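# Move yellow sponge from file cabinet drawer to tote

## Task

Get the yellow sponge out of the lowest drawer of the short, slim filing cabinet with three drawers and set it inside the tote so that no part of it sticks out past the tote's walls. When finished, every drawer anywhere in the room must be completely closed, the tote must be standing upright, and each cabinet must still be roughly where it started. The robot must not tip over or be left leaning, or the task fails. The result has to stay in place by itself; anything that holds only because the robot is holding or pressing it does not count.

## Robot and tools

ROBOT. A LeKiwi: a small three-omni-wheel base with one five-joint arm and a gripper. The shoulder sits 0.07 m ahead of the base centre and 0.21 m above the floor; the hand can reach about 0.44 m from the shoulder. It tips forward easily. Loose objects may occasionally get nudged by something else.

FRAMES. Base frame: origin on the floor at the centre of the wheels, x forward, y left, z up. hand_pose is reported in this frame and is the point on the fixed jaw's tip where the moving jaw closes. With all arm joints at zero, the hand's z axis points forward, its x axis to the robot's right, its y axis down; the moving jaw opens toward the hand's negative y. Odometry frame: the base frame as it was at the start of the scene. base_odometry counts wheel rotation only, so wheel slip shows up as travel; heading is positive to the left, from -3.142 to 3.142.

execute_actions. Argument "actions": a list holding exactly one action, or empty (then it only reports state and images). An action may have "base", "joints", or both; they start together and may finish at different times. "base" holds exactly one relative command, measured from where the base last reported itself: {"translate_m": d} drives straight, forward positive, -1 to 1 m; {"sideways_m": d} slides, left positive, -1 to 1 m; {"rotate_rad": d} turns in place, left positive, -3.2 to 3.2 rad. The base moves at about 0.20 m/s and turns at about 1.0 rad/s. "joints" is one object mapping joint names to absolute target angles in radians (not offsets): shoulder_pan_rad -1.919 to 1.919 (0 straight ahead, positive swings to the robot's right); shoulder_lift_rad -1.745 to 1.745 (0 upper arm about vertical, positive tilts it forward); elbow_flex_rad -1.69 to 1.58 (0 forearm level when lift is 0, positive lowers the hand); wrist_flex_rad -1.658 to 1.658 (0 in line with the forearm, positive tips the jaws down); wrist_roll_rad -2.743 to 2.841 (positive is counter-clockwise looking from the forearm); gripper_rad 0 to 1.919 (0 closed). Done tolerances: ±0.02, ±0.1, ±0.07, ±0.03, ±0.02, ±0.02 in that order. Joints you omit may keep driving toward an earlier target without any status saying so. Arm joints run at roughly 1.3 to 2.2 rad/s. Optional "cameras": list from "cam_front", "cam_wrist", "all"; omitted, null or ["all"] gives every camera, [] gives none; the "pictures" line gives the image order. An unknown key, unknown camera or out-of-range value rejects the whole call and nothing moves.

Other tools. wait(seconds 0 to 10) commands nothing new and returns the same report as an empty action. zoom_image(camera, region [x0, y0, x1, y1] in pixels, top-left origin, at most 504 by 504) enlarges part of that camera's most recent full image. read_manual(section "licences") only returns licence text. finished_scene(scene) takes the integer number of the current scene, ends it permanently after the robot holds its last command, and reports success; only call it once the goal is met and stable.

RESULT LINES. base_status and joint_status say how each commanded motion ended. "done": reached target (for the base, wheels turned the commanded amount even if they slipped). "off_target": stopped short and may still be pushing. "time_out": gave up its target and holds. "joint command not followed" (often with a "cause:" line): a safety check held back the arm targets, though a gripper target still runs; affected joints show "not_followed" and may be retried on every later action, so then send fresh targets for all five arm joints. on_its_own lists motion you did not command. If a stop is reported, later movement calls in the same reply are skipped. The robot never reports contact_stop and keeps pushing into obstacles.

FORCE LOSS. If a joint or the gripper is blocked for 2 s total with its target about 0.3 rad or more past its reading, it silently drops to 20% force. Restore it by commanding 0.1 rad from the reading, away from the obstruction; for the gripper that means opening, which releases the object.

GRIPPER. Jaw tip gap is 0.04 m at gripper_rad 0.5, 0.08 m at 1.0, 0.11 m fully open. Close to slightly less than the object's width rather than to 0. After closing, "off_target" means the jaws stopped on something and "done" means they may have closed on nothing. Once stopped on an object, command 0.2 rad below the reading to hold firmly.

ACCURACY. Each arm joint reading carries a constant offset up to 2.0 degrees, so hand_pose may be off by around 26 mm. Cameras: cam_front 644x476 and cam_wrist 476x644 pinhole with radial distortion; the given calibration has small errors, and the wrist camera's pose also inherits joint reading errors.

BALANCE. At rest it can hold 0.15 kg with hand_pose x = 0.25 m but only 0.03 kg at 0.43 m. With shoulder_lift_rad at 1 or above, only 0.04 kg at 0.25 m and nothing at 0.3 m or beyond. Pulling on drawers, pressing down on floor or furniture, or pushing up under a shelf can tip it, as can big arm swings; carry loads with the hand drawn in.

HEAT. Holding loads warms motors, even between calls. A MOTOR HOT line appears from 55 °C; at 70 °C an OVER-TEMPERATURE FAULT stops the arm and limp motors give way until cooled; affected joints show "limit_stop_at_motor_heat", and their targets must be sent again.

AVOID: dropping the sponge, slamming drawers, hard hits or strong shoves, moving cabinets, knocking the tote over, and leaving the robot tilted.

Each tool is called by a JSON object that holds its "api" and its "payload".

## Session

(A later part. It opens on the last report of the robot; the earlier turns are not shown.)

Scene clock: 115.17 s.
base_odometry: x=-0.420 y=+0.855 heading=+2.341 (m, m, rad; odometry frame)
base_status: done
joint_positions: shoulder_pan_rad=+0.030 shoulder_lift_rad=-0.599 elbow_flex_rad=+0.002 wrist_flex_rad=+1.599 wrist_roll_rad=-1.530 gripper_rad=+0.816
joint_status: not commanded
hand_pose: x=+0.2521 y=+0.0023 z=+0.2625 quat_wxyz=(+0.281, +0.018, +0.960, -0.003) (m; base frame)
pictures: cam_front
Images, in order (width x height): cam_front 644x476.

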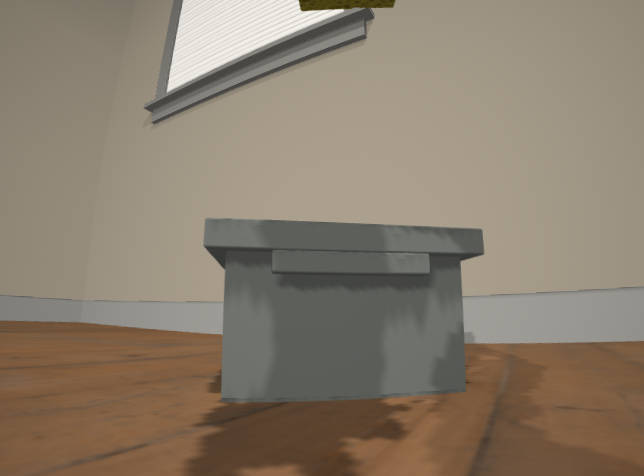

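{"api": "execute_actions", "payload": {"actions": [{"base":{"translate_m":0.21},"joints":{"shoulder_pan_rad":-0.02,"shoulder_lift_rad":-0.1,"elbow_flex_rad":-0.15,"wrist_flex_rad":1.5}}]}}

{"api": "execute_actions", "payload": {"actions": [{"joints":{"shoulder_lift_rad":0.1,"elbow_flex_rad":0.25,"wrist_flex_rad":1.02}}]}}

Scene clock: 120.63 s.
base_odometry: x=-0.566 y=+1.005 heading=+2.341 (m, m, rad; odometry frame)
base_status: done
joint_positions: shoulder_pan_rad=-0.015 shoulder_lift_rad=-0.092 elbow_flex_rad=-0.116 wrist_flex_rad=+1.509 wrist_roll_rad=-1.530 gripper_rad=+0.816
joint_status: all done
hand_pose: x=+0.2884 y=+0.0110 z=+0.2017 quat_wxyz=(+0.134, -0.003, +0.991, +0.002) (m; base frame)
pictures: cam_front, cam_wrist
camera_calibration (this result's frames):
cam_wrist: T_world_to_cam=[[0.0104269, -0.998406, -0.0554597, 0.0222756], [-0.955274, -0.0263379, 0.294546, 0.239782], [-0.295538, 0.049908, -0.954027, 0.350188], [0, 0, 0, 1]] pos_world=[0.332319, 0.0110782, 0.264698]
Images, in order (width x height): cam_front 644x476, cam_wrist 476x644.

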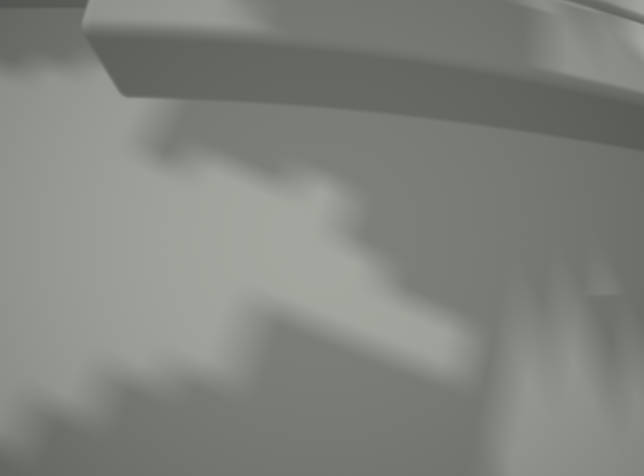

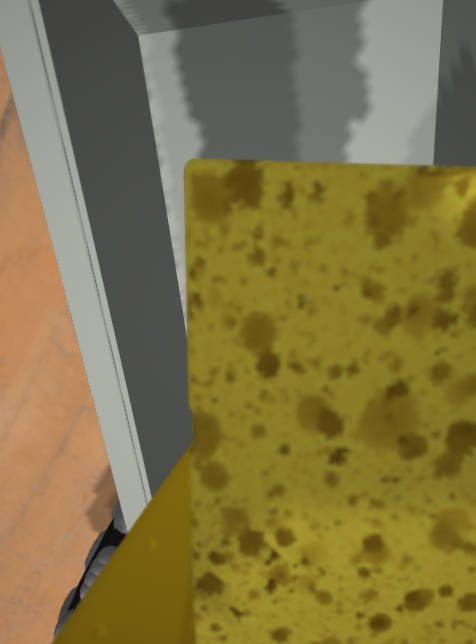

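Scene clock: 121.63 s.
base_odometry: x=-0.566 y=+1.005 heading=+2.341 (m, m, rad; odometry frame)
base_status: not commanded
joint_positions: shoulder_pan_rad=-0.015 shoulder_lift_rad=+0.112 elbow_flex_rad=+0.252 wrist_flex_rad=+1.028 wrist_roll_rad=-1.530 gripper_rad=+0.816
joint_status: all done
hand_pose: x=+0.2938 y=+0.0111 z=+0.1163 quat_wxyz=(+0.089, -0.003, +0.996, +0.001) (m; base frame)
pictures: cam_front, cam_wrist
camera_calibration (this result's frames):
cam_wrist: T_world_to_cam=[[0.00534924, -0.998482, -0.0548111, 0.0189844], [-0.924162, -0.0258727, 0.381124, 0.250868], [-0.381964, 0.0486156, -0.922898, 0.292155], [0, 0, 0, 1]] pos_world=[0.343333, 0.011243, 0.175057]
Images, in order (width x height): cam_front 644x476, cam_wrist 476x644.

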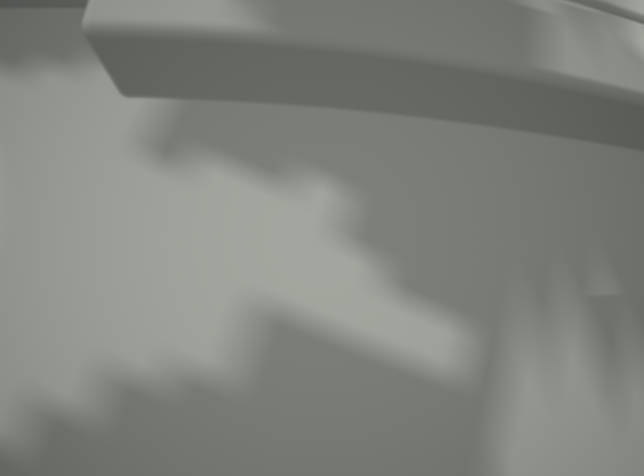

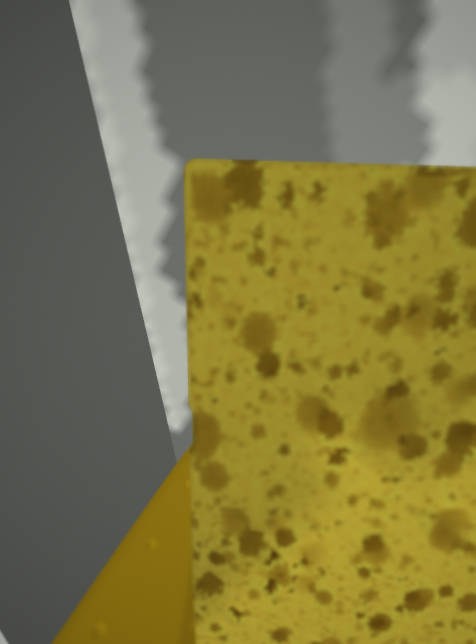

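{"api": "execute_actions", "payload": {"actions": [{"joints":{"shoulder_lift_rad":0.45,"elbow_flex_rad":0.42,"wrist_flex_rad":0.5}}], "cameras": []}}

{"api": "execute_actions", "payload": {"actions": [{"joints":{"gripper_rad":1.05,"shoulder_pan_rad":-0.04}}], "cameras": []}}

{"api": "execute_actions", "payload": {"actions": [{"joints":{"shoulder_lift_rad":-0.15,"elbow_flex_rad":0.1,"wrist_flex_rad":1.3}}], "cameras": ["cam_wrist"]}}

Scene clock: 127.77 s.
base_odometry: x=-0.566 y=+1.005 heading=+2.341 (m, m, rad; odometry frame)
base_status: not commanded
joint_positions: shoulder_pan_rad=-0.015 shoulder_lift_rad=+0.459 elbow_flex_rad=+0.419 wrist_flex_rad=+0.508 wrist_roll_rad=-1.530 gripper_rad=+0.816
joint_status: all done
hand_pose: x=+0.2915 y=+0.0111 z=+0.0390 quat_wxyz=(+0.092, -0.003, +0.996, +0.001) (m; base frame)
pictures: none
No camera images: the call's "cameras" was empty. Leave "cameras" out to get every camera's image.

Scene clock: 128.50 s.
base_odometry: x=-0.566 y=+1.005 heading=+2.341 (m, m, rad; odometry frame)
base_status: not commanded
joint_positions: shoulder_pan_rad=-0.035 shoulder_lift_rad=+0.459 elbow_flex_rad=+0.419 wrist_flex_rad=+0.507 wrist_roll_rad=-1.530 gripper_rad=+1.036
joint_status: all done
hand_pose: x=+0.2915 y=+0.0156 z=+0.0391 quat_wxyz=(+0.093, -0.013, +0.996, +0.002) (m; base frame)
pictures: none
No camera images: the call's "cameras" was empty. Leave "cameras" out to get every camera's image.

Scene clock: 129.70 s.
base_odometry: x=-0.566 y=+1.005 heading=+2.341 (m, m, rad; odometry frame)
base_status: not commanded
joint_positions: shoulder_pan_rad=-0.035 shoulder_lift_rad=-0.105 elbow_flex_rad=+0.133 wrist_flex_rad=+1.297 wrist_roll_rad=-1.530 gripper_rad=+1.037
joint_status: all done
hand_pose: x=+0.2870 y=+0.0154 z=+0.1696 quat_wxyz=(+0.123, -0.013, +0.992, +0.003) (m; base frame)
pictures: cam_wrist
camera_calibration (this result's frames):
cam_wrist: T_world_to_cam=[[0.0290594, -0.998045, -0.0553414, 0.0195053], [-0.947534, -0.045136, 0.316454, 0.242389], [-0.318333, 0.0432419, -0.946992, 0.324436], [0, 0, 0, 1]] pos_world=[0.332383, 0.0163784, 0.231613]
Images, in order (width x height): cam_wrist 476x644.

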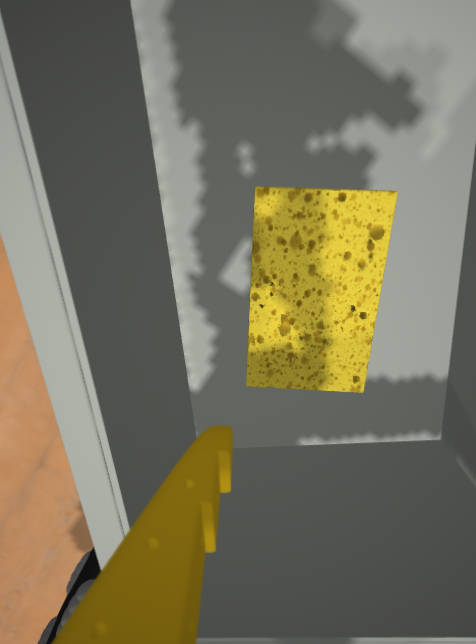

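{"api": "finished_scene", "payload": {"scene": 2}}

The scene is finished: the task was done.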